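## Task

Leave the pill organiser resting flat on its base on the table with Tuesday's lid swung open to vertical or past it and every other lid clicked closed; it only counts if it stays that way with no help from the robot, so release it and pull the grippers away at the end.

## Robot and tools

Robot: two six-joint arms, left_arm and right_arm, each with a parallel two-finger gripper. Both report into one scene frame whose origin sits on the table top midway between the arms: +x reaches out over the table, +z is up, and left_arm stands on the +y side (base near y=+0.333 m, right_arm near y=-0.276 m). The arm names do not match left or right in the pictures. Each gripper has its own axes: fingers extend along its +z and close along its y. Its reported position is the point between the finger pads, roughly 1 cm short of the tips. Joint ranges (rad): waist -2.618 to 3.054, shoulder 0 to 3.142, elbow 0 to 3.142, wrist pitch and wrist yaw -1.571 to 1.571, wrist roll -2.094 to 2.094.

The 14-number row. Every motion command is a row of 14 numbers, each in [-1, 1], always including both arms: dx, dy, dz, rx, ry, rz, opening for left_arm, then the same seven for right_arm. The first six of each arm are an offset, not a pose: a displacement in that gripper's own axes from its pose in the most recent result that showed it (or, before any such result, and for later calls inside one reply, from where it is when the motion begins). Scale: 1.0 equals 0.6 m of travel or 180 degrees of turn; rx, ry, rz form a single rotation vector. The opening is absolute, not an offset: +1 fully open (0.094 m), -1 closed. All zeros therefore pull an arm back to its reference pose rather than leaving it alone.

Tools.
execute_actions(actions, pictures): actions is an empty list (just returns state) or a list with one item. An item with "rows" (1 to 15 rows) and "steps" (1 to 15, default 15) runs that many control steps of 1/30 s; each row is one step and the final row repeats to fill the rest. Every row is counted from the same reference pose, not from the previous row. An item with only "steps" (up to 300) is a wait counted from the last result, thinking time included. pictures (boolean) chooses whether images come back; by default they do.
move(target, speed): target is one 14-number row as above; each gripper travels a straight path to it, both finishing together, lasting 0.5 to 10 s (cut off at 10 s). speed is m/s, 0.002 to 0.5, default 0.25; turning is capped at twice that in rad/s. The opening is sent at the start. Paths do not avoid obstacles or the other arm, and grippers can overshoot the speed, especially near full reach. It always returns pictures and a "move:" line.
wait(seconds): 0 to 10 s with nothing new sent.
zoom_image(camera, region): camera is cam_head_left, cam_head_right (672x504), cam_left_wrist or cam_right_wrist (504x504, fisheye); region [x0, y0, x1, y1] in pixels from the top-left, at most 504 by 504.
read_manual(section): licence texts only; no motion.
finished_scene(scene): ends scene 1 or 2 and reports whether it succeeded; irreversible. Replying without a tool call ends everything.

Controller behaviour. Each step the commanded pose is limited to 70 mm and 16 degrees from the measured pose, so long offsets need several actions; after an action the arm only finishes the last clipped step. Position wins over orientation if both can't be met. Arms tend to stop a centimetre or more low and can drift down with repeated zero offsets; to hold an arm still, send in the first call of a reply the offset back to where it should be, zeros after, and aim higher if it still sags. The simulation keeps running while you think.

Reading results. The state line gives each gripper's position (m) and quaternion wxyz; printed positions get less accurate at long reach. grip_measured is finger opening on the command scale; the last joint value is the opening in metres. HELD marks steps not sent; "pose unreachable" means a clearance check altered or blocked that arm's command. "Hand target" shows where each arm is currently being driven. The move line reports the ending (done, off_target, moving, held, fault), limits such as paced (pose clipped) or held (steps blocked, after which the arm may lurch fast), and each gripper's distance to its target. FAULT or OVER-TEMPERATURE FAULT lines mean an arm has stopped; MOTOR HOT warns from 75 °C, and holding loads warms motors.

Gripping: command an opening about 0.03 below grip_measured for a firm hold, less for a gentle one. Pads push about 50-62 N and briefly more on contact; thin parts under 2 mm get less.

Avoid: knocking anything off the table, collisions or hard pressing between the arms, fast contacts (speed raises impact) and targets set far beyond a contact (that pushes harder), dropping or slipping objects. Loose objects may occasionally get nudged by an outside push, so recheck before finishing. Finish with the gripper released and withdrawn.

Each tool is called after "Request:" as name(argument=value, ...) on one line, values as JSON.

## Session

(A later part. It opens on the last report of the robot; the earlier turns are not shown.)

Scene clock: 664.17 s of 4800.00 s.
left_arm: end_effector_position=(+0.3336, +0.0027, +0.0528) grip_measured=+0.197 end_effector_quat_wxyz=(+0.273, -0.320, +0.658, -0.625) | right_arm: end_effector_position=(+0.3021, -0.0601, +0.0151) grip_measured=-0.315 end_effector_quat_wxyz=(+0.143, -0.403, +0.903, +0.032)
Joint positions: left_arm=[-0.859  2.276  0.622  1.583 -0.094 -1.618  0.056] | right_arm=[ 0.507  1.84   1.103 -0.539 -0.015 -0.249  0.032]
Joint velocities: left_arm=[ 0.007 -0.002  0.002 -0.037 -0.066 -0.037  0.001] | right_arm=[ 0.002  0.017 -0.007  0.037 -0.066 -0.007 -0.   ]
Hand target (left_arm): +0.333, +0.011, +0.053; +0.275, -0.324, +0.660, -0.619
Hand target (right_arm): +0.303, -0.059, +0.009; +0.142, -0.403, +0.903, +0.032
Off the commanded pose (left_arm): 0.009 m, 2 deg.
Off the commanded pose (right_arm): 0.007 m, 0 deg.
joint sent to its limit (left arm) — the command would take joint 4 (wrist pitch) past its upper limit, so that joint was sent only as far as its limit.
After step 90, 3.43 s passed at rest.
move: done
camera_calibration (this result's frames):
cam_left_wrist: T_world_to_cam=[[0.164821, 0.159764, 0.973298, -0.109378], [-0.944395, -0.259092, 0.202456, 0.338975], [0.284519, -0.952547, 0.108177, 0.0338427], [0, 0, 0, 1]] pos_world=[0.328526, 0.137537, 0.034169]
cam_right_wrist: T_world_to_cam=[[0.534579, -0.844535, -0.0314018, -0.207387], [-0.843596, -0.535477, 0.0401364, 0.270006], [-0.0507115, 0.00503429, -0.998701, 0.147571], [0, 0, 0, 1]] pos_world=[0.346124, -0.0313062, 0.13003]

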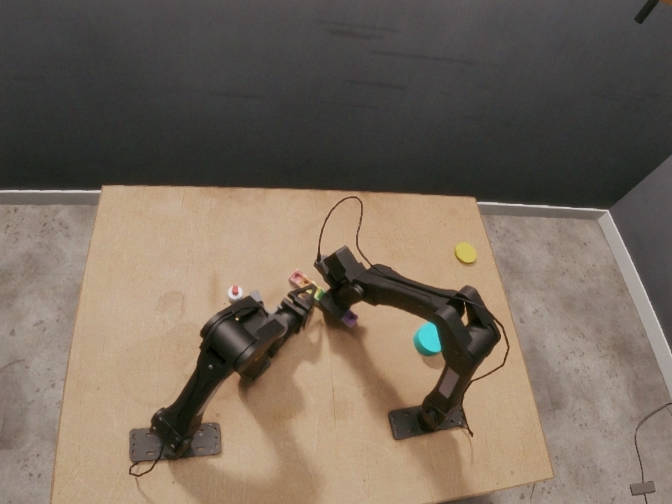

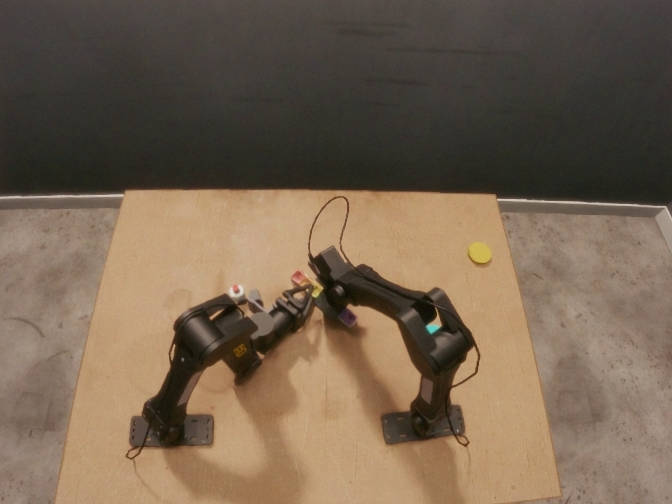

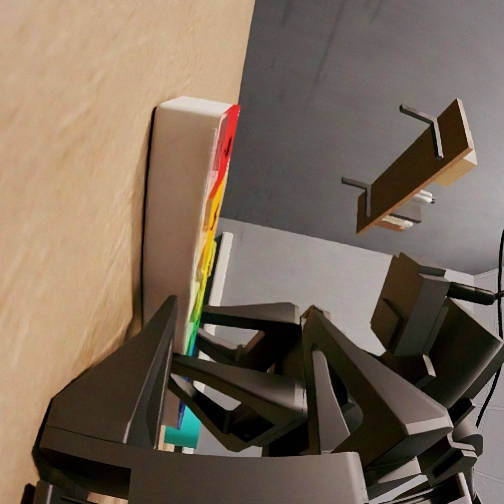

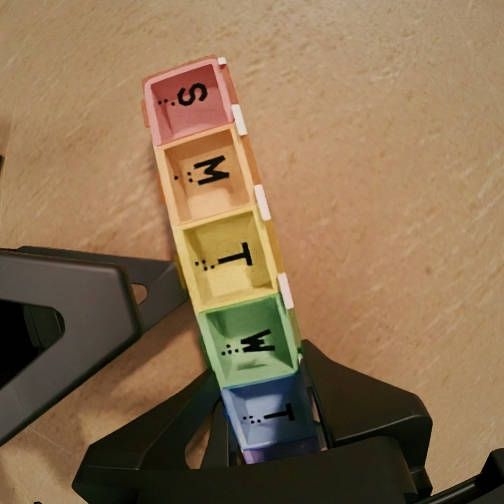

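Request:
execute_actions(actions=[{"rows":[[0,0.005,0.012,0.01,0,0,0.2,0.01,0.01,0.04,0,0,0,-0.4],[0,0.005,0.012,0.01,0,0,0.2,0.01,0.01,0.04,0,0,0,-0.4],[0,0.005,0.012,0.01,0,0,0.2,0.01,0.01,0.04,0,0,0,-0.4],[0,0.005,0.012,0.01,0,0,0.2,0.01,0.01,0.04,0,0,0,-0.4],[0,0.005,0.012,0.01,0,0,0.17,0.01,0.01,0.04,0,0,0,-0.4],[0,0.005,0.012,0.01,0,0,0.14,0.01,0.01,0.04,0,0,0,-0.4],[0,0.005,0.012,0.01,0,0,0.11,0.01,0.01,0.04,0,0,0,-0.4],[0,0.005,0.012,0.01,0,0,0.08,0.01,0.01,0.04,0,0,0,-0.4],[0,0.005,0.012,0.01,0,0,0.05,0.01,0.01,0.04,0,0,0,-0.4]],"steps":15}])

Request:
zoom_image(camera="cam_right_wrist", region=[40,170,300,400])

Scene clock: 672.00 s of 4800.00 s.
left_arm: end_effector_position=(+0.3345, +0.0018, +0.0505) grip_measured=+0.052 end_effector_quat_wxyz=(+0.271, -0.322, +0.658, -0.624) | right_arm: end_effector_position=(+0.3051, -0.0567, +0.0148) grip_measured=-0.315 end_effector_quat_wxyz=(+0.154, -0.401, +0.903, +0.034)
Joint positions: left_arm=[-0.859  2.286  0.629  1.583 -0.094 -1.622  0.049] | right_arm=[ 0.51   1.841  1.095 -0.509 -0.015 -0.242  0.032]
Joint velocities: left_arm=[-0.007  0.002  0.002 -0.022  0.022 -0.007 -0.   ] | right_arm=[-0.017 -0.002 -0.002  0.037  0.051 -0.051 -0.002]
Hand target (left_arm): +0.339, -0.002, +0.050; +0.274, -0.320, +0.657, -0.626
Hand target (right_arm): +0.298, -0.057, -0.008; +0.142, -0.403, +0.903, +0.032
Off the commanded pose (left_arm): 0.006 m, 2 deg.
Off the commanded pose (right_arm): 0.025 m, 1 deg.
joint sent to its limit (left arm) — the command would take joint 4 (wrist pitch) past its upper limit, so that joint was sent only as far as its limit.
Steps of this call (steps 1 to 90: nothing new was sent; then 4.33 s passed at rest; steps 91 to 105: all 15 steps of this action). Readings (end_effector_position):
91: left_arm (+0.3338, +0.0025, +0.0531) | right_arm (+0.3024, -0.0598, +0.0148)
92: left_arm (+0.3341, +0.0022, +0.0535) | right_arm (+0.3025, -0.0596, +0.0144)
94: left_arm (+0.3346, +0.0017, +0.0533) | right_arm (+0.3035, -0.0584, +0.0147)
98: left_arm (+0.3346, +0.0017, +0.0512) | right_arm (+0.3044, -0.0574, +0.0147)
105: the state above
camera_calibration (this result's frames):
cam_left_wrist: T_world_to_cam=[[0.168731, 0.161027, 0.97242, -0.108409], [-0.943493, -0.259096, 0.206617, 0.33954], [0.285221, -0.952334, 0.108211, 0.032711], [0, 0, 0, 1]] pos_world=[0.329316, 0.136582, 0.0317242]
cam_right_wrist: T_world_to_cam=[[0.532174, -0.84595, -0.0340422, -0.205415], [-0.845958, -0.532926, 0.0185635, 0.27559], [-0.0338457, 0.0189193, -0.999248, 0.143039], [0, 0, 0, 1]] pos_world=[0.347295, -0.0296079, 0.130823]

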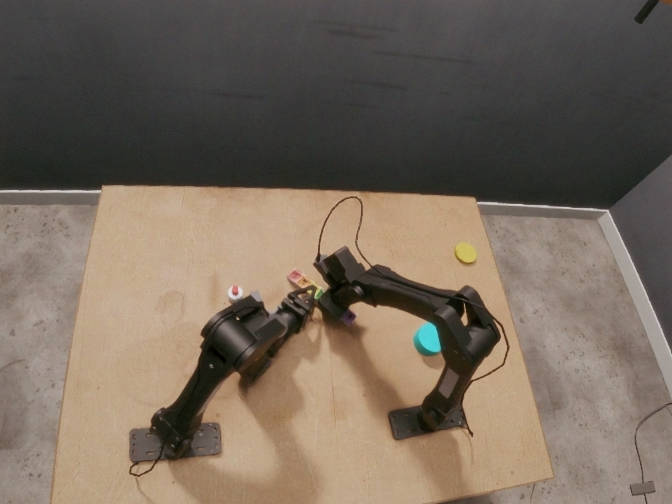

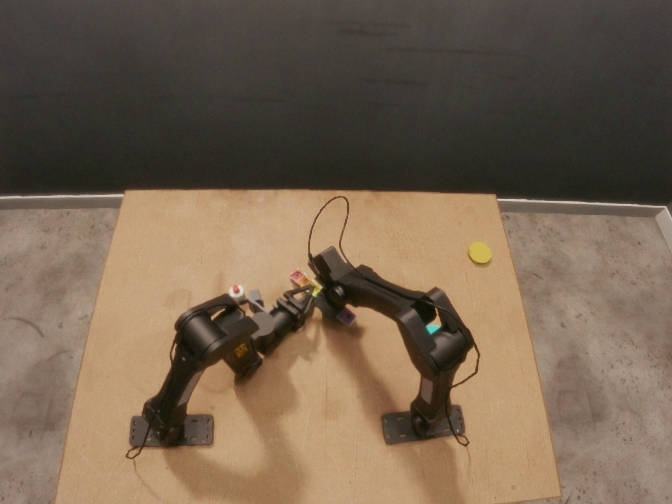

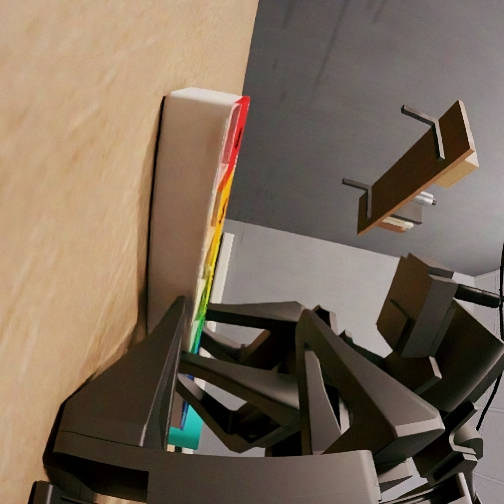

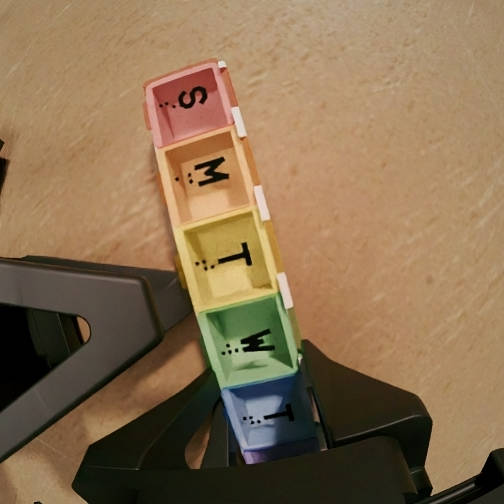

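Region (40, 170, 300, 400) of cam_right_wrist's 504x504 image, scaled by 1.938, with more detail than that image has; it fills the top 446 rows of this view, and the rest is white.

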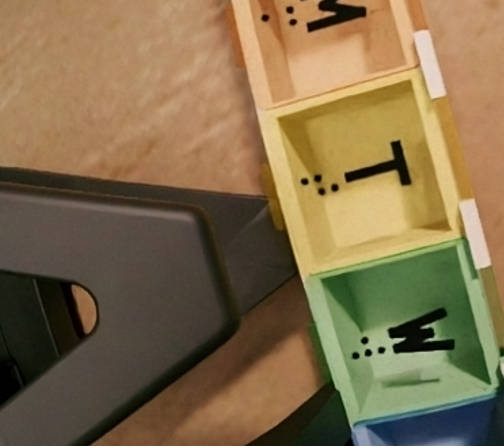

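Request:
execute_actions(actions=[{"rows":[[-0.015,0.005,0.008,0.015,0,0,0.05,0.04,0.01,0.04,0,0.01,0,-0.4],[-0.015,0.005,0.008,0.015,0,0,0.05,0.04,0.01,0.04,0,0.01,0,-0.4],[-0.015,0.005,0.008,0.015,0,0,0.05,0.04,0.01,0.04,0,0.01,0,-0.4],[-0.015,0.005,0.008,0.015,0,0,0.05,0.04,0.01,0.04,0,0.01,0,-0.4],[-0.015,0.005,0.008,0.015,0,0,0.02,0.04,0.01,0.04,0,0.01,0,-0.4],[-0.015,0.005,0.008,0.015,0,0,-0.01,0.04,0.01,0.04,0,0.01,0,-0.4],[-0.015,0.005,0.008,0.015,0,0,-0.04,0.04,0.01,0.04,0,0.01,0,-0.4],[-0.015,0.005,0.008,0.015,0,0,-0.07,0.04,0.01,0.04,0,0.01,0,-0.4],[-0.015,0.005,0.008,0.015,0,0,-0.1,0.04,0.01,0.04,0,0.01,0,-0.4]],"steps":15}])

Request:
zoom_image(camera="cam_right_wrist", region=[40,170,300,400])

Scene clock: 680.07 s of 4800.00 s.
left_arm: end_effector_position=(+0.3380, +0.0053, +0.0504) grip_measured=-0.098 end_effector_quat_wxyz=(+0.270, -0.322, +0.658, -0.625) | right_arm: end_effector_position=(+0.3053, -0.0565, +0.0141) grip_measured=-0.317 end_effector_quat_wxyz=(+0.168, -0.399, +0.901, +0.037)
Joint positions: left_arm=[-0.842  2.286  0.629  1.583 -0.074 -1.624  0.042] | right_arm=[ 0.51   1.825  1.061 -0.462 -0.015 -0.24   0.032]
Joint velocities: left_arm=[-0.017  0.002 -0.017  0.037  0.007 -0.037 -0.   ] | right_arm=[ 0.002 -0.002 -0.002  0.007  0.022  0.007  0.001]
Hand target (left_arm): +0.344, +0.006, +0.047; +0.272, -0.323, +0.658, -0.623
Hand target (right_arm): +0.291, -0.066, -0.014; +0.139, -0.402, +0.905, +0.028
Off the commanded pose (left_arm): 0.007 m, 3 deg.
Off the commanded pose (right_arm): 0.034 m, 3 deg.
joint sent to its limit (left arm) — the command would take joint 4 (wrist pitch) past its upper limit, so that joint was sent only as far as its limit.
Steps of this call (steps 1 to 90: nothing new was sent; then 4.57 s passed at rest; steps 91 to 105: all 15 steps of this action). Readings (end_effector_position):
91: left_arm (+0.3346, +0.0019, +0.0505) | right_arm (+0.3048, -0.0568, +0.0139)
92: left_arm (+0.3351, +0.0023, +0.0505) | right_arm (+0.3048, -0.0568, +0.0140)
94: left_arm (+0.3369, +0.0041, +0.0504) | right_arm (+0.3051, -0.0567, +0.0140)
98: left_arm (+0.3380, +0.0053, +0.0504) | right_arm (+0.3053, -0.0565, +0.0142)
105: the state above
camera_calibration (this result's frames):
cam_left_wrist: T_world_to_cam=[[0.170964, 0.162832, 0.971729, -0.110272], [-0.943526, -0.257002, 0.209068, 0.343653], [0.283779, -0.952594, 0.109698, 0.0354274], [0, 0, 0, 1]] pos_world=[0.333044, 0.140023, 0.0314219]
cam_right_wrist: T_world_to_cam=[[0.531155, -0.846525, -0.0356489, -0.205128], [-0.84721, -0.531164, -0.009977, 0.27681], [-0.0104897, 0.0355014, -0.999315, 0.136145], [0, 0, 0, 1]] pos_world=[0.344899, -0.0314474, 0.131501]

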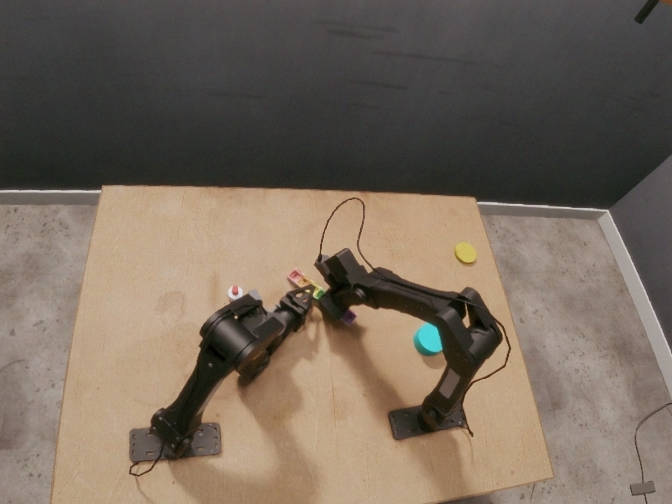

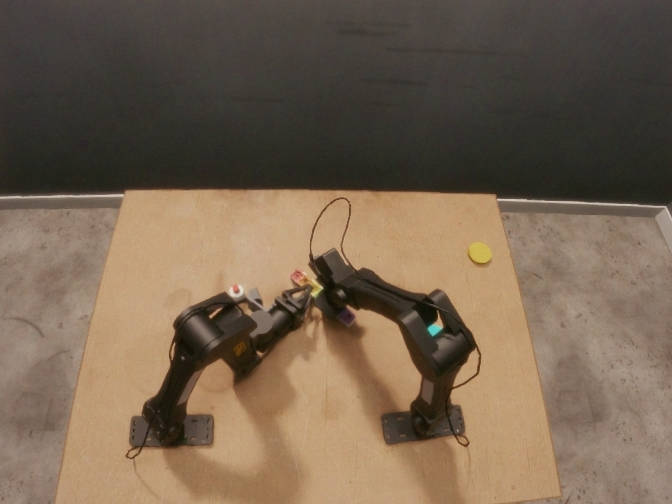

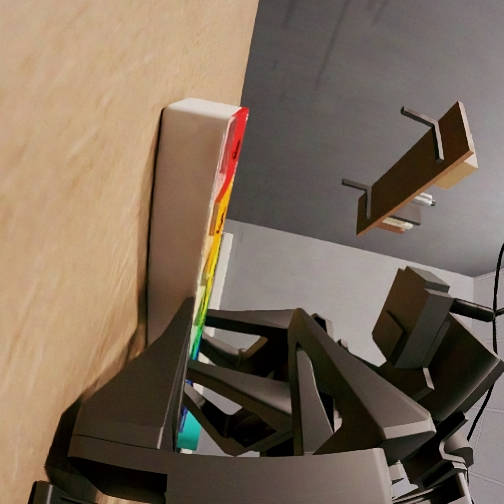

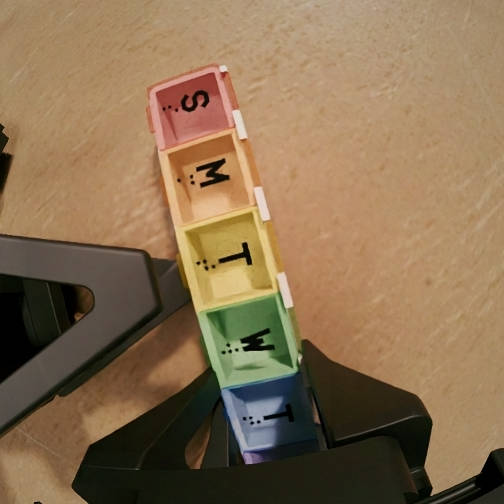

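Region (40, 170, 300, 400) of cam_right_wrist's 504x504 image, scaled by 1.938, with more detail than that image has; it fills the top 446 rows of this view, and the rest is white.

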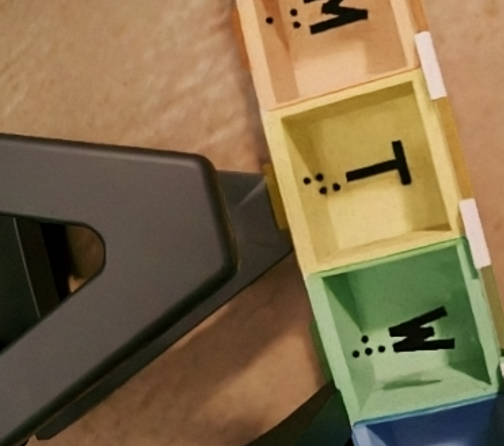

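Request:
execute_actions(actions=[{"rows":[[0,0.005,0.008,0.015,0,0,-0.1,0.03,0.0,0.03,0,0.03,0,-0.4],[0,0.005,0.008,0.015,0,0,-0.12,0.03,0.0,0.03,0,0.03,0,-0.4],[0,0.005,0.008,0.015,0,0,-0.14,0.03,0.0,0.03,0,0.03,0,-0.4],[0,0.005,0.008,0.015,0,0,-0.16,0.03,0.0,0.03,0,0.03,0,-0.4],[0,0.005,0.008,0.015,0,0,-0.18,0.03,0.0,0.03,0,0.03,0,-0.4],[0,0.005,0.008,0.015,0,0,-0.2,0.03,0.0,0.03,0,0.03,0,-0.4],[0,0.005,0.008,0.015,0,0,-0.22,0.03,0.0,0.03,0,0.03,0,-0.4],[0,0.005,0.008,0.015,0,0,-0.24,0.03,0.0,0.03,0,0.03,0,-0.4],[0,0.005,0.008,0.015,0,0,-0.26,0.03,0.0,0.03,0,0.03,0,-0.4],[0,0.005,0.008,0.015,0,0,-0.28,0.03,0.0,0.03,0,0.03,0,-0.4]],"steps":15}])

Request:
zoom_image(camera="cam_right_wrist", region=[40,170,300,400])

Scene clock: 689.30 s of 4800.00 s.
left_arm: end_effector_position=(+0.3380, +0.0053, +0.0504) grip_measured=-0.278 end_effector_quat_wxyz=(+0.270, -0.322, +0.658, -0.625) | right_arm: end_effector_position=(+0.3054, -0.0565, +0.0144) grip_measured=-0.317 end_effector_quat_wxyz=(+0.162, -0.399, +0.902, +0.036)
Joint positions: left_arm=[-0.842  2.286  0.629  1.583 -0.074 -1.624  0.034] | right_arm=[ 0.51   1.831  1.075 -0.481 -0.015 -0.239  0.032]
Joint velocities: left_arm=[-0.002  0.007 -0.017 -0.007 -0.066 -0.037 -0.001] | right_arm=[-0.007 -0.012 -0.007 -0.022 -0.022  0.022  0.   ]
Hand target (left_arm): +0.341, +0.002, +0.047; +0.271, -0.323, +0.658, -0.624
Hand target (right_arm): +0.298, -0.066, -0.007; +0.126, -0.401, +0.907, +0.018
Off the commanded pose (left_arm): 0.006 m, 3 deg.
Off the commanded pose (right_arm): 0.026 m, 5 deg.
joint sent to its limit (left arm) — the command would take joint 4 (wrist pitch) past its upper limit, so that joint was sent only as far as its limit.
Steps of this call (steps 1 to 90: nothing new was sent; then 5.73 s passed at rest; steps 91 to 105: all 15 steps of this action). Readings (end_effector_position):
91: left_arm (+0.3380, +0.0053, +0.0504) | right_arm (+0.3053, -0.0565, +0.0144)
92: left_arm (+0.3380, +0.0053, +0.0504) | right_arm (+0.3054, -0.0564, +0.0144)
94: left_arm (+0.3380, +0.0053, +0.0504) | right_arm (+0.3054, -0.0564, +0.0143)
98: left_arm (+0.3380, +0.0053, +0.0504) | right_arm (+0.3054, -0.0564, +0.0144)
105: the state above
camera_calibration (this result's frames):
cam_left_wrist: T_world_to_cam=[[0.170964, 0.162832, 0.971729, -0.110272], [-0.943526, -0.257002, 0.209068, 0.343653], [0.283779, -0.952594, 0.109698, 0.0354274], [0, 0, 0, 1]] pos_world=[0.333044, 0.140023, 0.0314219]
cam_right_wrist: T_world_to_cam=[[0.530521, -0.846931, -0.03543, -0.204948], [-0.847442, -0.530887, 0.00108975, 0.276758], [-0.0197322, 0.0294467, -0.999372, 0.138947], [0, 0, 0, 1]] pos_world=[0.346008, -0.0307414, 0.131297]

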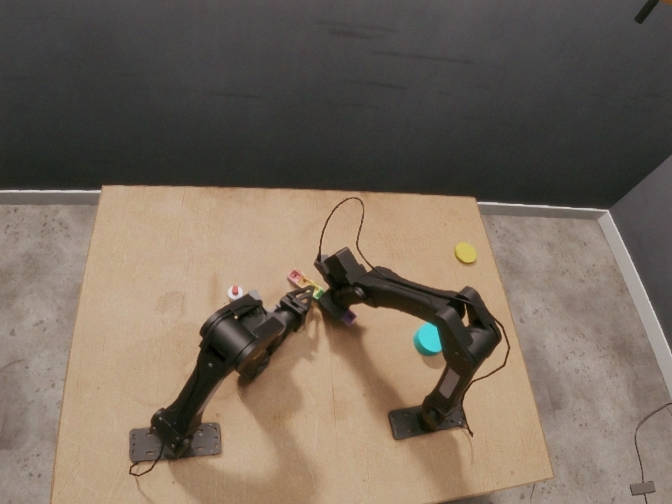

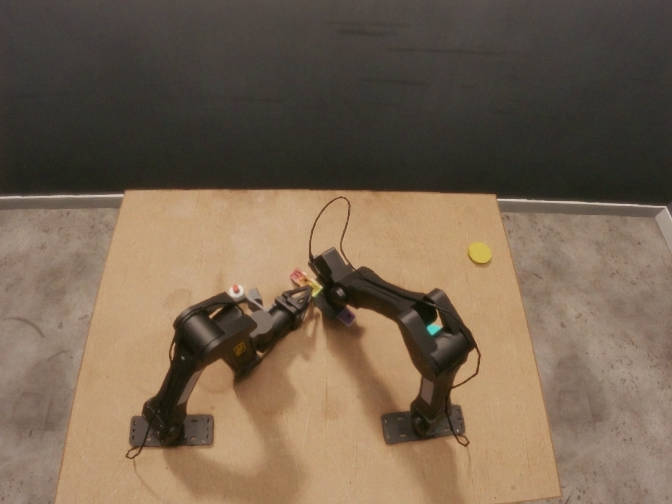

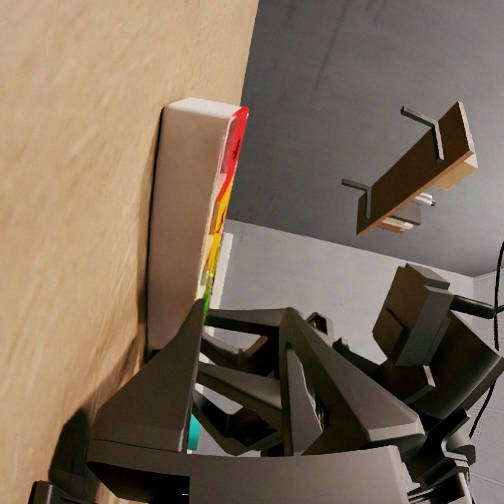

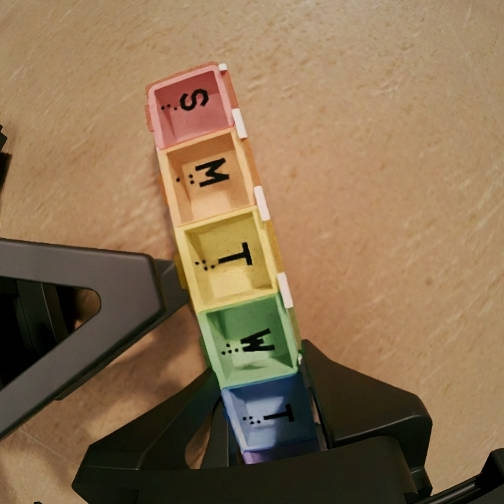

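Region (40, 170, 300, 400) of cam_right_wrist's 504x504 image, scaled by 1.938, with more detail than that image has; it fills the top 446 rows of this view, and the rest is white.

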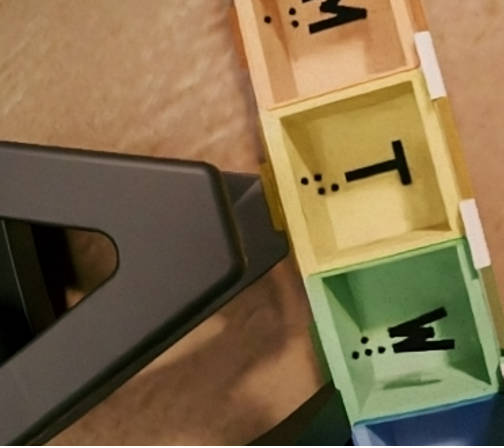

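Request:
zoom_image(camera="cam_left_wrist", region=[130,220,290,380])

Region (130, 220, 290, 380) of cam_left_wrist's 504x504 image, scaled by 3.150, with more detail than that image has.

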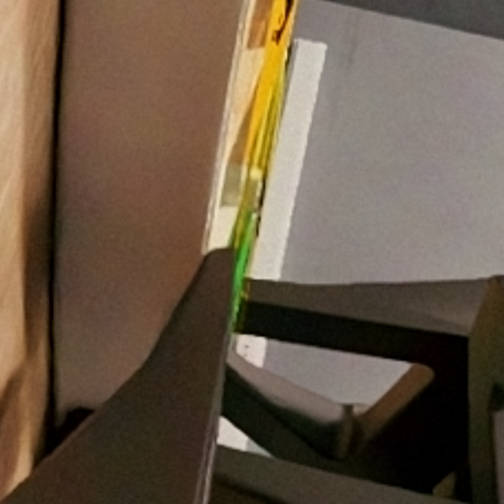

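Request:
execute_actions(actions=[{"rows":[[0,0.005,-0.01,0.015,0,0,-0.05,0.03,0.0,0.03,0,0.02,0,-0.4],[0,0.005,-0.01,0.015,0,0,0.02,0.03,0.0,0.03,0,0.02,0,-0.4],[0,0.005,-0.01,0.015,0,0,0.02,0.03,0.0,0.03,0,0.02,0,-0.4],[0,0.005,-0.01,0.015,0,0,0.02,0.03,0.0,0.03,0,0.02,0,-0.4],[0,0.005,-0.01,0.015,0,0,0.02,0.03,0.0,0.03,0,0.02,0,-0.4],[0,0.005,-0.01,0.015,0,0,0.02,0.03,0.0,0.03,0,0.02,0,-0.4],[0,0.005,0.01,0.015,0,0,0.02,0.03,0.01,0.03,0,0.02,0,-0.4],[0,0.005,0.02,0.015,0,0,0.02,0.03,0.02,0.03,0,0.02,0,-0.4],[0,0.005,0.028,0.015,0,0,0.02,0.03,0.02,0.03,0,0.02,0,-0.4]],"steps":15}])

Request:
zoom_image(camera="cam_right_wrist", region=[40,170,300,400])

Request:
zoom_image(camera="cam_left_wrist", region=[130,220,290,380])

Scene clock: 705.80 s of 4800.00 s.
left_arm: end_effector_position=(+0.3450, +0.0008, +0.0515) grip_measured=+0.018 end_effector_quat_wxyz=(+0.276, -0.321, +0.652, -0.628) | right_arm: end_effector_position=(+0.3102, -0.0588, +0.0154) grip_measured=-0.317 end_effector_quat_wxyz=(+0.171, -0.381, +0.908, +0.022)
Joint positions: left_arm=[-0.842  2.306  0.665  1.583 -0.084 -1.619  0.048] | right_arm=[ 0.515  1.831  1.075 -0.469  0.023 -0.203  0.032]
Joint velocities: left_arm=[-0.002  0.017  0.022  0.037  0.051 -0.11   0.   ] | right_arm=[ 0.012 -0.002 -0.007  0.007 -0.037  0.051 -0.   ]
Hand target (left_arm): +0.350, -0.005, +0.046; +0.273, -0.320, +0.653, -0.630
Hand target (right_arm): +0.290, -0.059, -0.007; +0.134, -0.400, +0.906, +0.023
Off the commanded pose (left_arm): 0.010 m, 2 deg.
Off the commanded pose (right_arm): 0.032 m, 5 deg.
joint sent to its limit (left arm) — the command would take joint 4 (wrist pitch) past its upper limit, so that joint was sent only as far as its limit.
Steps of this call (steps 1 to 90: nothing new was sent; then 13.00 s passed at rest; steps 91 to 105: all 15 steps of this action). Readings (end_effector_position):
91: left_arm (+0.3380, +0.0053, +0.0504) | right_arm (+0.3054, -0.0565, +0.0144)
92: left_arm (+0.3381, +0.0053, +0.0504) | right_arm (+0.3054, -0.0565, +0.0144)
94: left_arm (+0.3381, +0.0054, +0.0504) | right_arm (+0.3054, -0.0565, +0.0144)
98: left_arm (+0.3386, +0.0049, +0.0506) | right_arm (+0.3051, -0.0561, +0.0144)
105: the state above
camera_calibration (this result's frames):
cam_left_wrist: T_world_to_cam=[[0.154762, 0.171263, 0.972994, -0.106278], [-0.944076, -0.264604, 0.196737, 0.349703], [0.291151, -0.949028, 0.120735, 0.0259526], [0, 0, 0, 1]] pos_world=[0.339038, 0.135364, 0.0314752]
cam_right_wrist: T_world_to_cam=[[0.495236, -0.868666, -0.0126917, -0.200148], [-0.86875, -0.495111, -0.0117769, 0.288498], [0.00394635, 0.0168583, -0.99985, 0.132005], [0, 0, 0, 1]] pos_world=[0.349233, -0.0332486, 0.132842]

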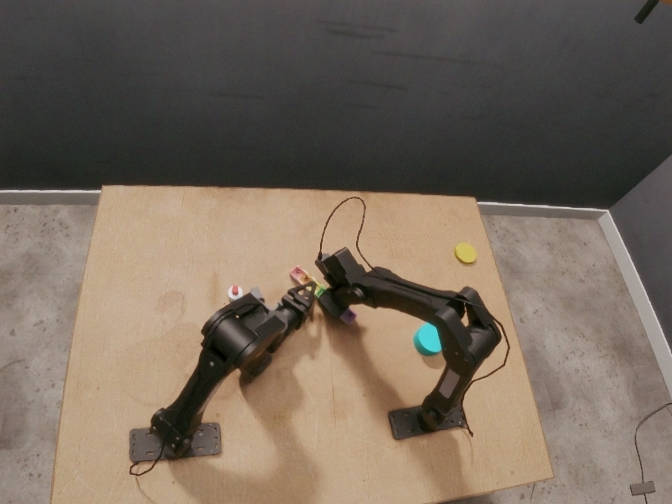

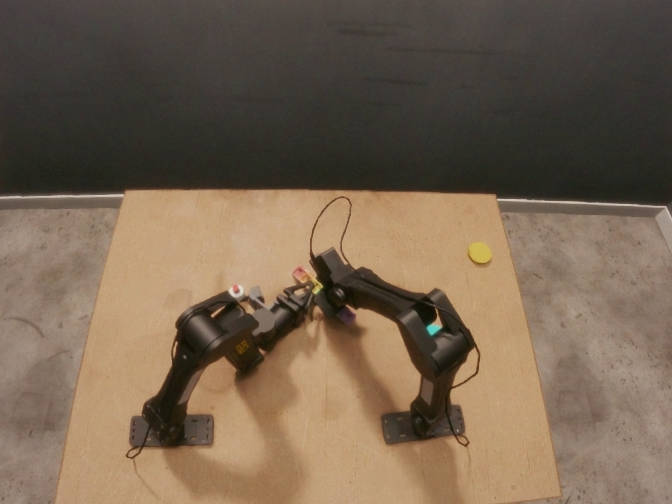

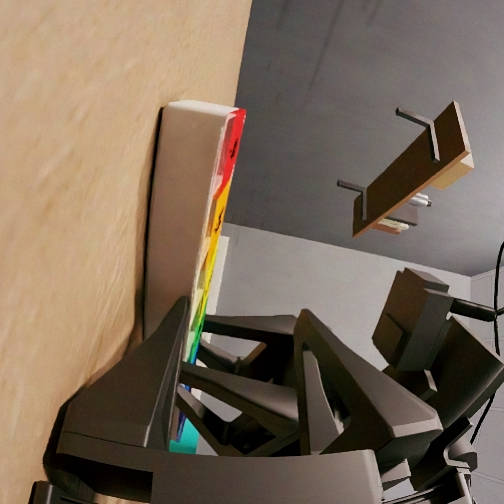

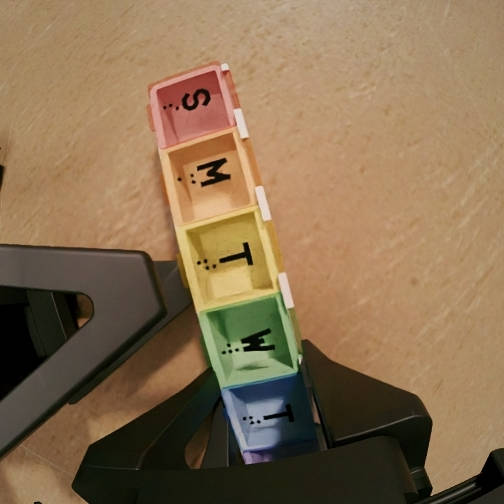

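Region (40, 170, 300, 400) of cam_right_wrist's 504x504 image, scaled by 1.938, with more detail than that image has; it fills the top 446 rows of this view, and the rest is white.

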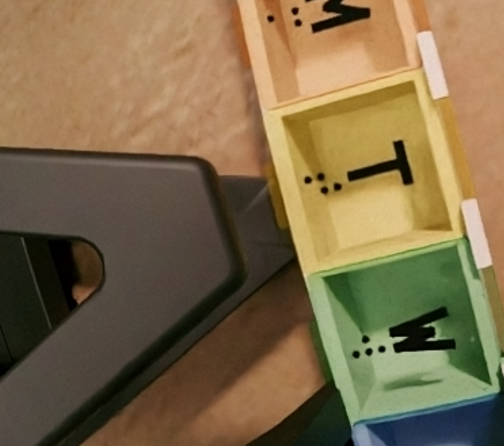

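Region (130, 220, 290, 380) of cam_left_wrist's 504x504 image, scaled by 3.150, with more detail than that image has.

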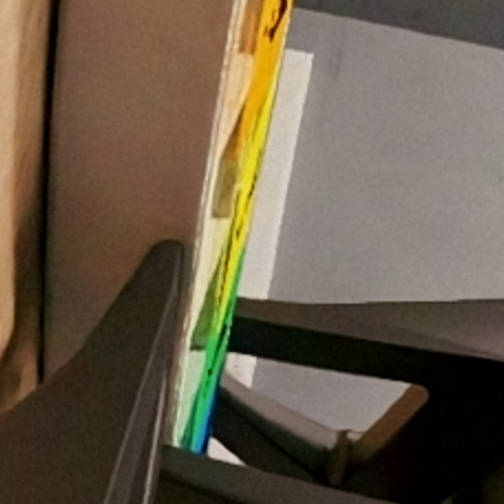

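Request:
execute_actions(actions=[{"rows":[[0,0.005,0.015,0.015,0,0,0.02,0.03,0.03,0.03,0,0.02,0,-0.4],[0,0.005,0.015,0.015,0,0,-0.01,0.03,0.03,0.03,0,0.02,0,-0.4],[0,0.005,0.015,0.015,0,0,-0.04,0.03,0.03,0.03,0,0.02,0,-0.4],[0,0.005,0.015,0.015,0,0,-0.07,0.03,0.03,0.03,0,0.02,0,-0.4],[0,0.005,0.015,0.015,0,0,-0.09,0.03,0.03,0.03,0,0.02,0,-0.4],[0,0.005,0.015,0.015,0,0,-0.11,0.03,0.03,0.03,0,0.02,0,-0.4],[0,0.005,0.015,0.015,0,0,-0.13,0.03,0.03,0.03,0,0.02,0,-0.4],[0,0.005,0.015,0.015,0,0,-0.15,0.03,0.03,0.03,0,0.02,0,-0.4],[0,0.005,0.015,0.015,0,0,-0.17,0.03,0.03,0.03,0,0.02,0,-0.4]],"steps":15}])

Request:
zoom_image(camera="cam_right_wrist", region=[40,170,300,400])

Request:
zoom_image(camera="cam_left_wrist", region=[130,220,290,380])

Scene clock: 727.73 s of 4800.00 s.
left_arm: end_effector_position=(+0.3473, +0.0014, +0.0514) grip_measured=-0.166 end_effector_quat_wxyz=(+0.283, -0.322, +0.652, -0.625) | right_arm: end_effector_position=(+0.3122, -0.0584, +0.0169) grip_measured=-0.317 end_effector_quat_wxyz=(+0.180, -0.367, +0.913, +0.003)
Joint positions: left_arm=[-0.842  2.307  0.671  1.577 -0.095 -1.61   0.039] | right_arm=[ 0.538  1.83   1.075 -0.462  0.078 -0.159  0.032]
Joint velocities: left_arm=[-0.017 -0.002 -0.037  0.037  0.007 -0.037 -0.   ] | right_arm=[-0.017 -0.007  0.007 -0.022  0.037  0.051 -0.001]
Hand target (left_arm): +0.352, -0.005, +0.048; +0.278, -0.321, +0.650, -0.630
Hand target (right_arm): +0.291, -0.057, -0.007; +0.142, -0.382, +0.913, +0.010
Off the commanded pose (left_arm): 0.008 m, 3 deg.
Off the commanded pose (right_arm): 0.034 m, 5 deg.
joint sent to its limit (left arm) — the command would take joint 4 (wrist pitch) past its upper limit, so that joint was sent only as far as its limit.
Steps of this call (steps 1 to 90: nothing new was sent; then 18.43 s passed at rest; steps 91 to 105: all 15 steps of this action). Readings (end_effector_position):
91: left_arm (+0.3455, +0.0006, +0.0517) | right_arm (+0.3104, -0.0589, +0.0155)
92: left_arm (+0.3455, +0.0007, +0.0517) | right_arm (+0.3104, -0.0589, +0.0155)
94: left_arm (+0.3458, +0.0007, +0.0519) | right_arm (+0.3106, -0.0591, +0.0157)
98: left_arm (+0.3466, +0.0010, +0.0516) | right_arm (+0.3114, -0.0588, +0.0163)
105: the state above
camera_calibration (this result's frames):
cam_left_wrist: T_world_to_cam=[[0.147544, 0.165368, 0.975133, -0.104233], [-0.942189, -0.276398, 0.189433, 0.351767], [0.300851, -0.946709, 0.115027, 0.0227954], [0, 0, 0, 1]] pos_world=[0.339952, 0.136045, 0.0323827]
cam_right_wrist: T_world_to_cam=[[0.462537, -0.886315, 0.0225016, -0.192173], [-0.885946, -0.463021, -0.0266505, 0.297987], [0.0340395, -0.00760838, -0.999392, 0.122696], [0, 0, 0, 1]] pos_world=[0.348711, -0.0314178, 0.134887]

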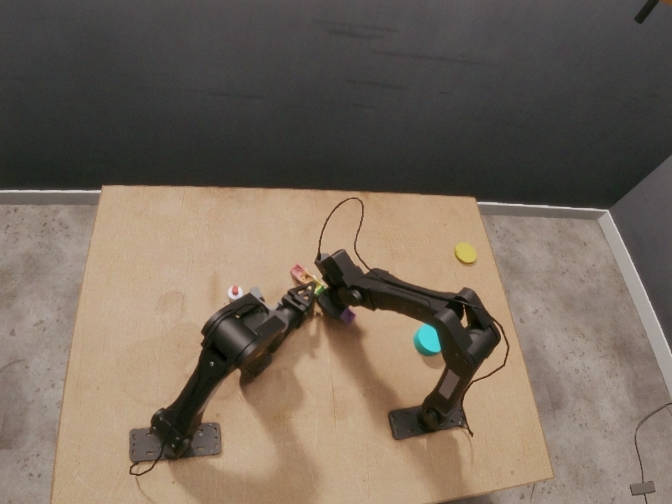

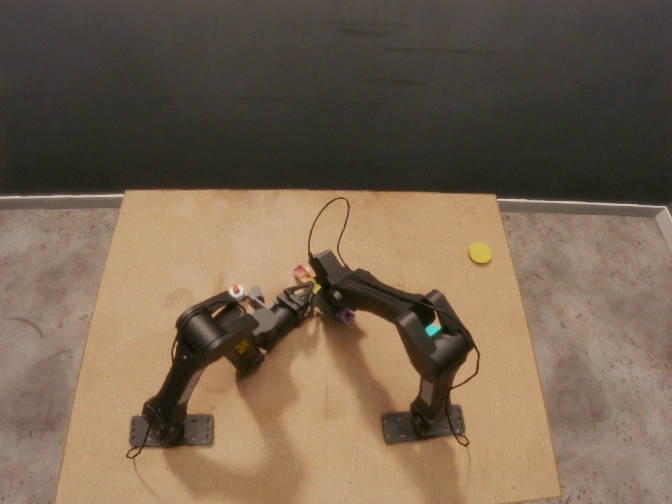

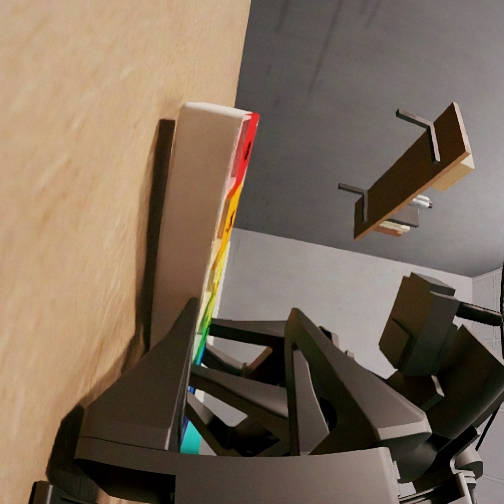

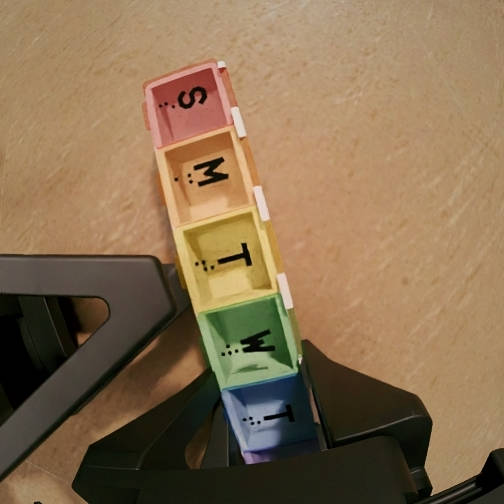

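Region (40, 170, 300, 400) of cam_right_wrist's 504x504 image, scaled by 1.938, with more detail than that image has; it fills the top 446 rows of this view, and the rest is white.

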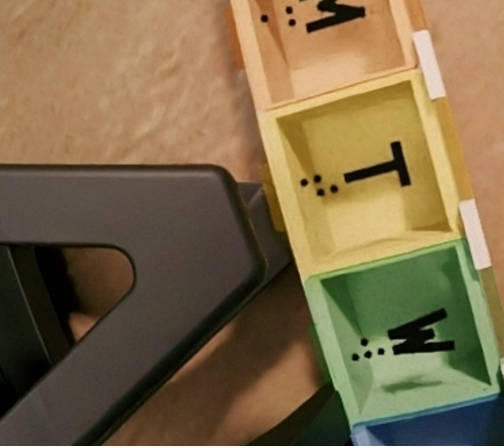

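Region (130, 220, 290, 380) of cam_left_wrist's 504x504 image, scaled by 3.150, with more detail than that image has.

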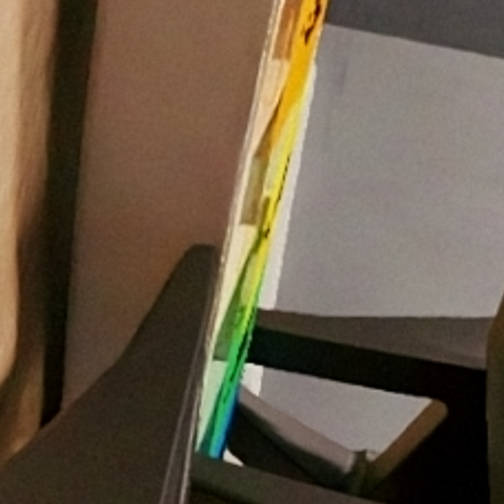

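Request:
move(target=[0,0,-0.035,0.01,0,0,0.1, 0,0,0,0,0,0,-0.4], speed=0.05)

Request:
move(target=[0,0,0,0,0,0,0.1, 0,0,-0.01,0,0,0,0.4], speed=0.05)

Scene clock: 760.40 s of 4800.00 s.
left_arm: end_effector_position=(+0.3370, +0.0122, +0.0495) grip_measured=+0.098 end_effector_quat_wxyz=(+0.279, -0.327, +0.659, -0.617) | right_arm: end_effector_position=(+0.3126, -0.0583, +0.0174) grip_measured=-0.317 end_effector_quat_wxyz=(+0.181, -0.366, +0.913, +0.003)
Joint positions: left_arm=[-0.842  2.274  0.607  1.583 -0.098 -1.615  0.052] | right_arm=[ 0.538  1.829  1.075 -0.46   0.079 -0.158  0.032]
Joint velocities: left_arm=[-0.002 -0.002 -0.007  0.051  0.051 -0.007  0.001] | right_arm=[ 0.007 -0.007 -0.002 -0.051  0.022 -0.066  0.001]
Hand target (left_arm): +0.332, +0.014, +0.053; +0.279, -0.327, +0.661, -0.615
Hand target (right_arm): +0.312, -0.058, +0.017; +0.180, -0.367, +0.913, +0.003
Off the commanded pose (left_arm): 0.007 m, 3 deg.
Off the commanded pose (right_arm): 0.001 m, 0 deg.
joint sent to its limit (left arm) — the command would take joint 4 (wrist pitch) past its upper limit, so that joint was sent only as far as its limit.
After step 90, 28.93 s passed at rest.
move: off_target (left_arm)
camera_calibration (this result's frames):
cam_left_wrist: T_world_to_cam=[[0.167992, 0.151569, 0.974067, -0.109254], [-0.937226, -0.281754, 0.20548, 0.343041], [0.305591, -0.94744, 0.094722, 0.0357503], [0, 0, 0, 1]] pos_world=[0.328936, 0.147084, 0.0325462]
cam_right_wrist: T_world_to_cam=[[0.461812, -0.886676, 0.0231123, -0.192139], [-0.886228, -0.462337, -0.0290759, 0.298572], [0.0364666, -0.00705514, -0.99931, 0.122494], [0, 0, 0, 1]] pos_world=[0.348869, -0.0314604, 0.135531]

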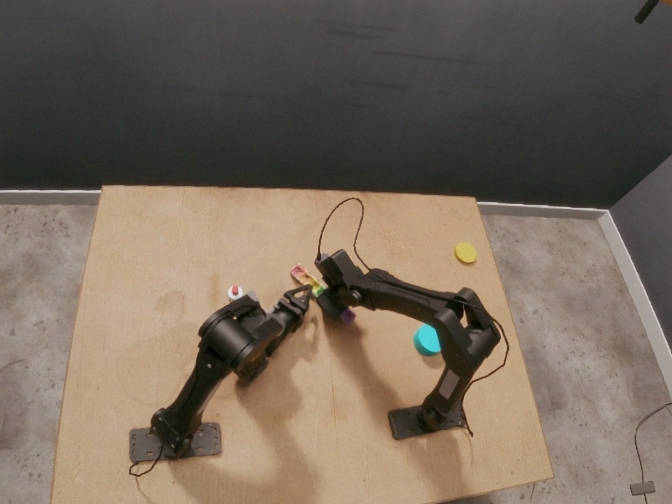

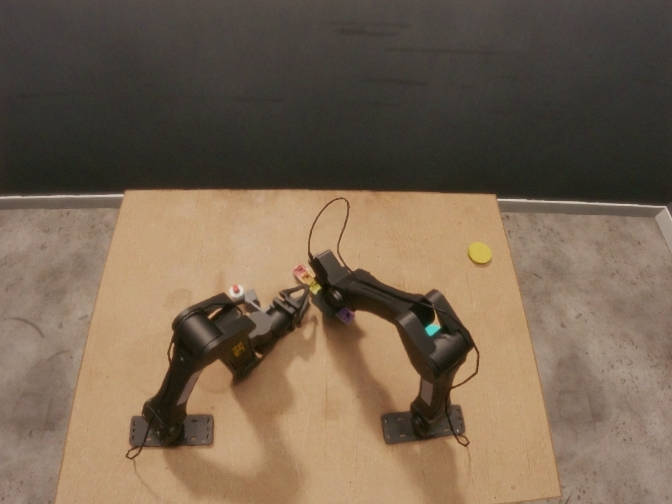

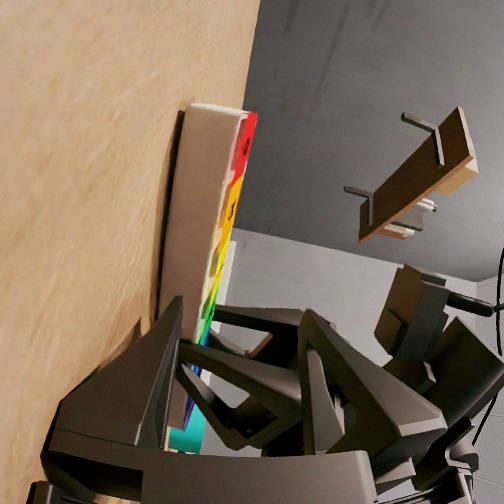

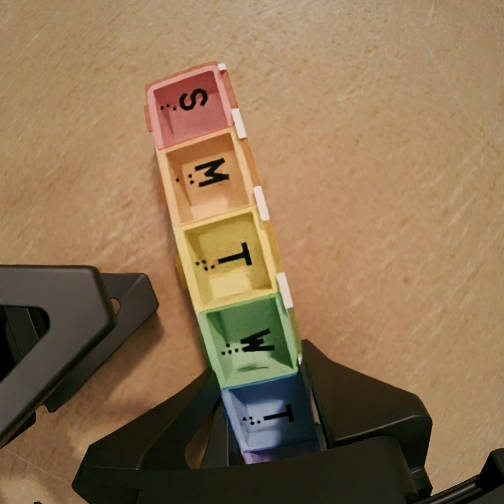

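Scene clock: 761.10 s of 4800.00 s.
left_arm: end_effector_position=(+0.3370, +0.0122, +0.0495) grip_measured=+0.098 end_effector_quat_wxyz=(+0.279, -0.328, +0.659, -0.617) | right_arm: end_effector_position=(+0.3154, -0.0581, +0.0192) grip_measured=+0.398 end_effector_quat_wxyz=(+0.187, -0.365, +0.912, +0.001)
Joint positions: left_arm=[-0.842  2.274  0.607  1.583 -0.098 -1.616  0.052] | right_arm=[ 0.537  1.827  1.075 -0.451  0.085 -0.158  0.066]
Joint velocities: left_arm=[ 0.002 -0.002 -0.017  0.022 -0.037  0.051  0.   ] | right_arm=[-0.007 -0.012 -0.007 -0.066  0.007 -0.007  0.001]
Hand target (left_arm): +0.337, +0.012, +0.050; +0.279, -0.328, +0.660, -0.616
Hand target (right_arm): +0.311, -0.059, +0.023; +0.181, -0.367, +0.913, +0.002
Off the commanded pose (left_arm): 0.000 m, 0 deg.
Off the commanded pose (right_arm): 0.006 m, 1 deg.
joint sent to its limit (left arm) — the command would take joint 4 (wrist pitch) past its upper limit, so that joint was sent only as far as its limit.
move: done
camera_calibration (this result's frames):
cam_left_wrist: T_world_to_cam=[[0.168451, 0.152153, 0.973896, -0.109407], [-0.937109, -0.281692, 0.206097, 0.34297], [0.305697, -0.947364, 0.0951329, 0.0356933], [0, 0, 0, 1]] pos_world=[0.328919, 0.147073, 0.0324707]
cam_right_wrist: T_world_to_cam=[[0.458808, -0.888143, 0.026402, -0.192436], [-0.887185, -0.459546, -0.0414735, 0.301894], [0.0489673, -0.00439506, -0.998791, 0.120361], [0, 0, 0, 1]] pos_world=[0.350233, -0.0316472, 0.137817]

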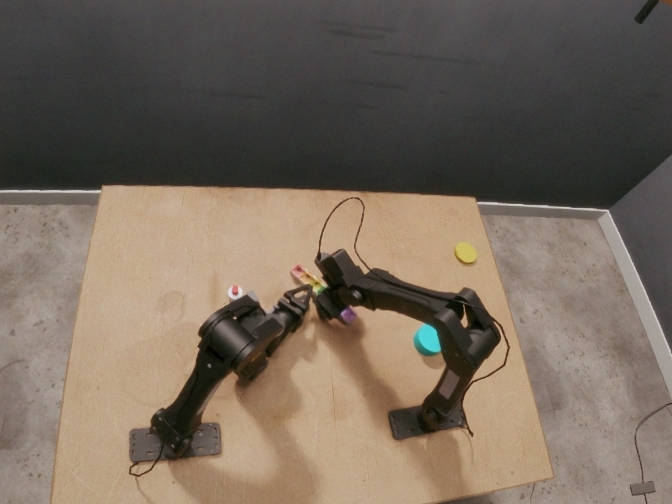

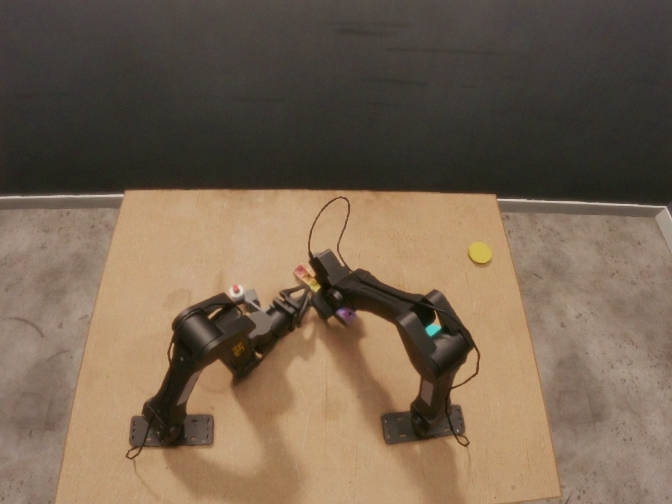

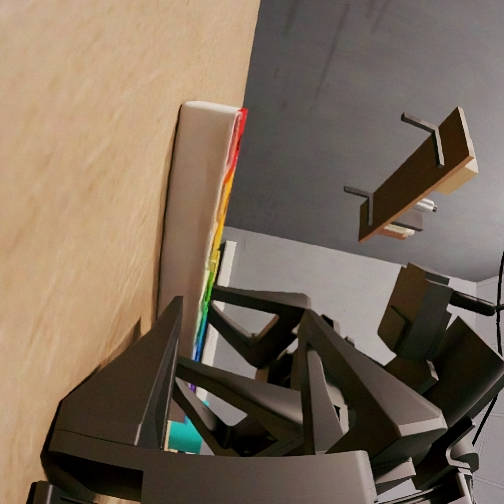

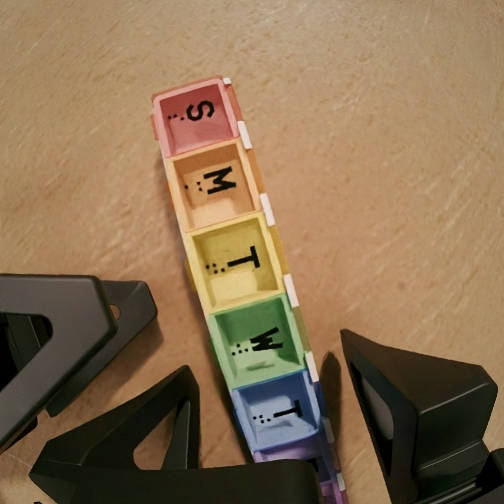

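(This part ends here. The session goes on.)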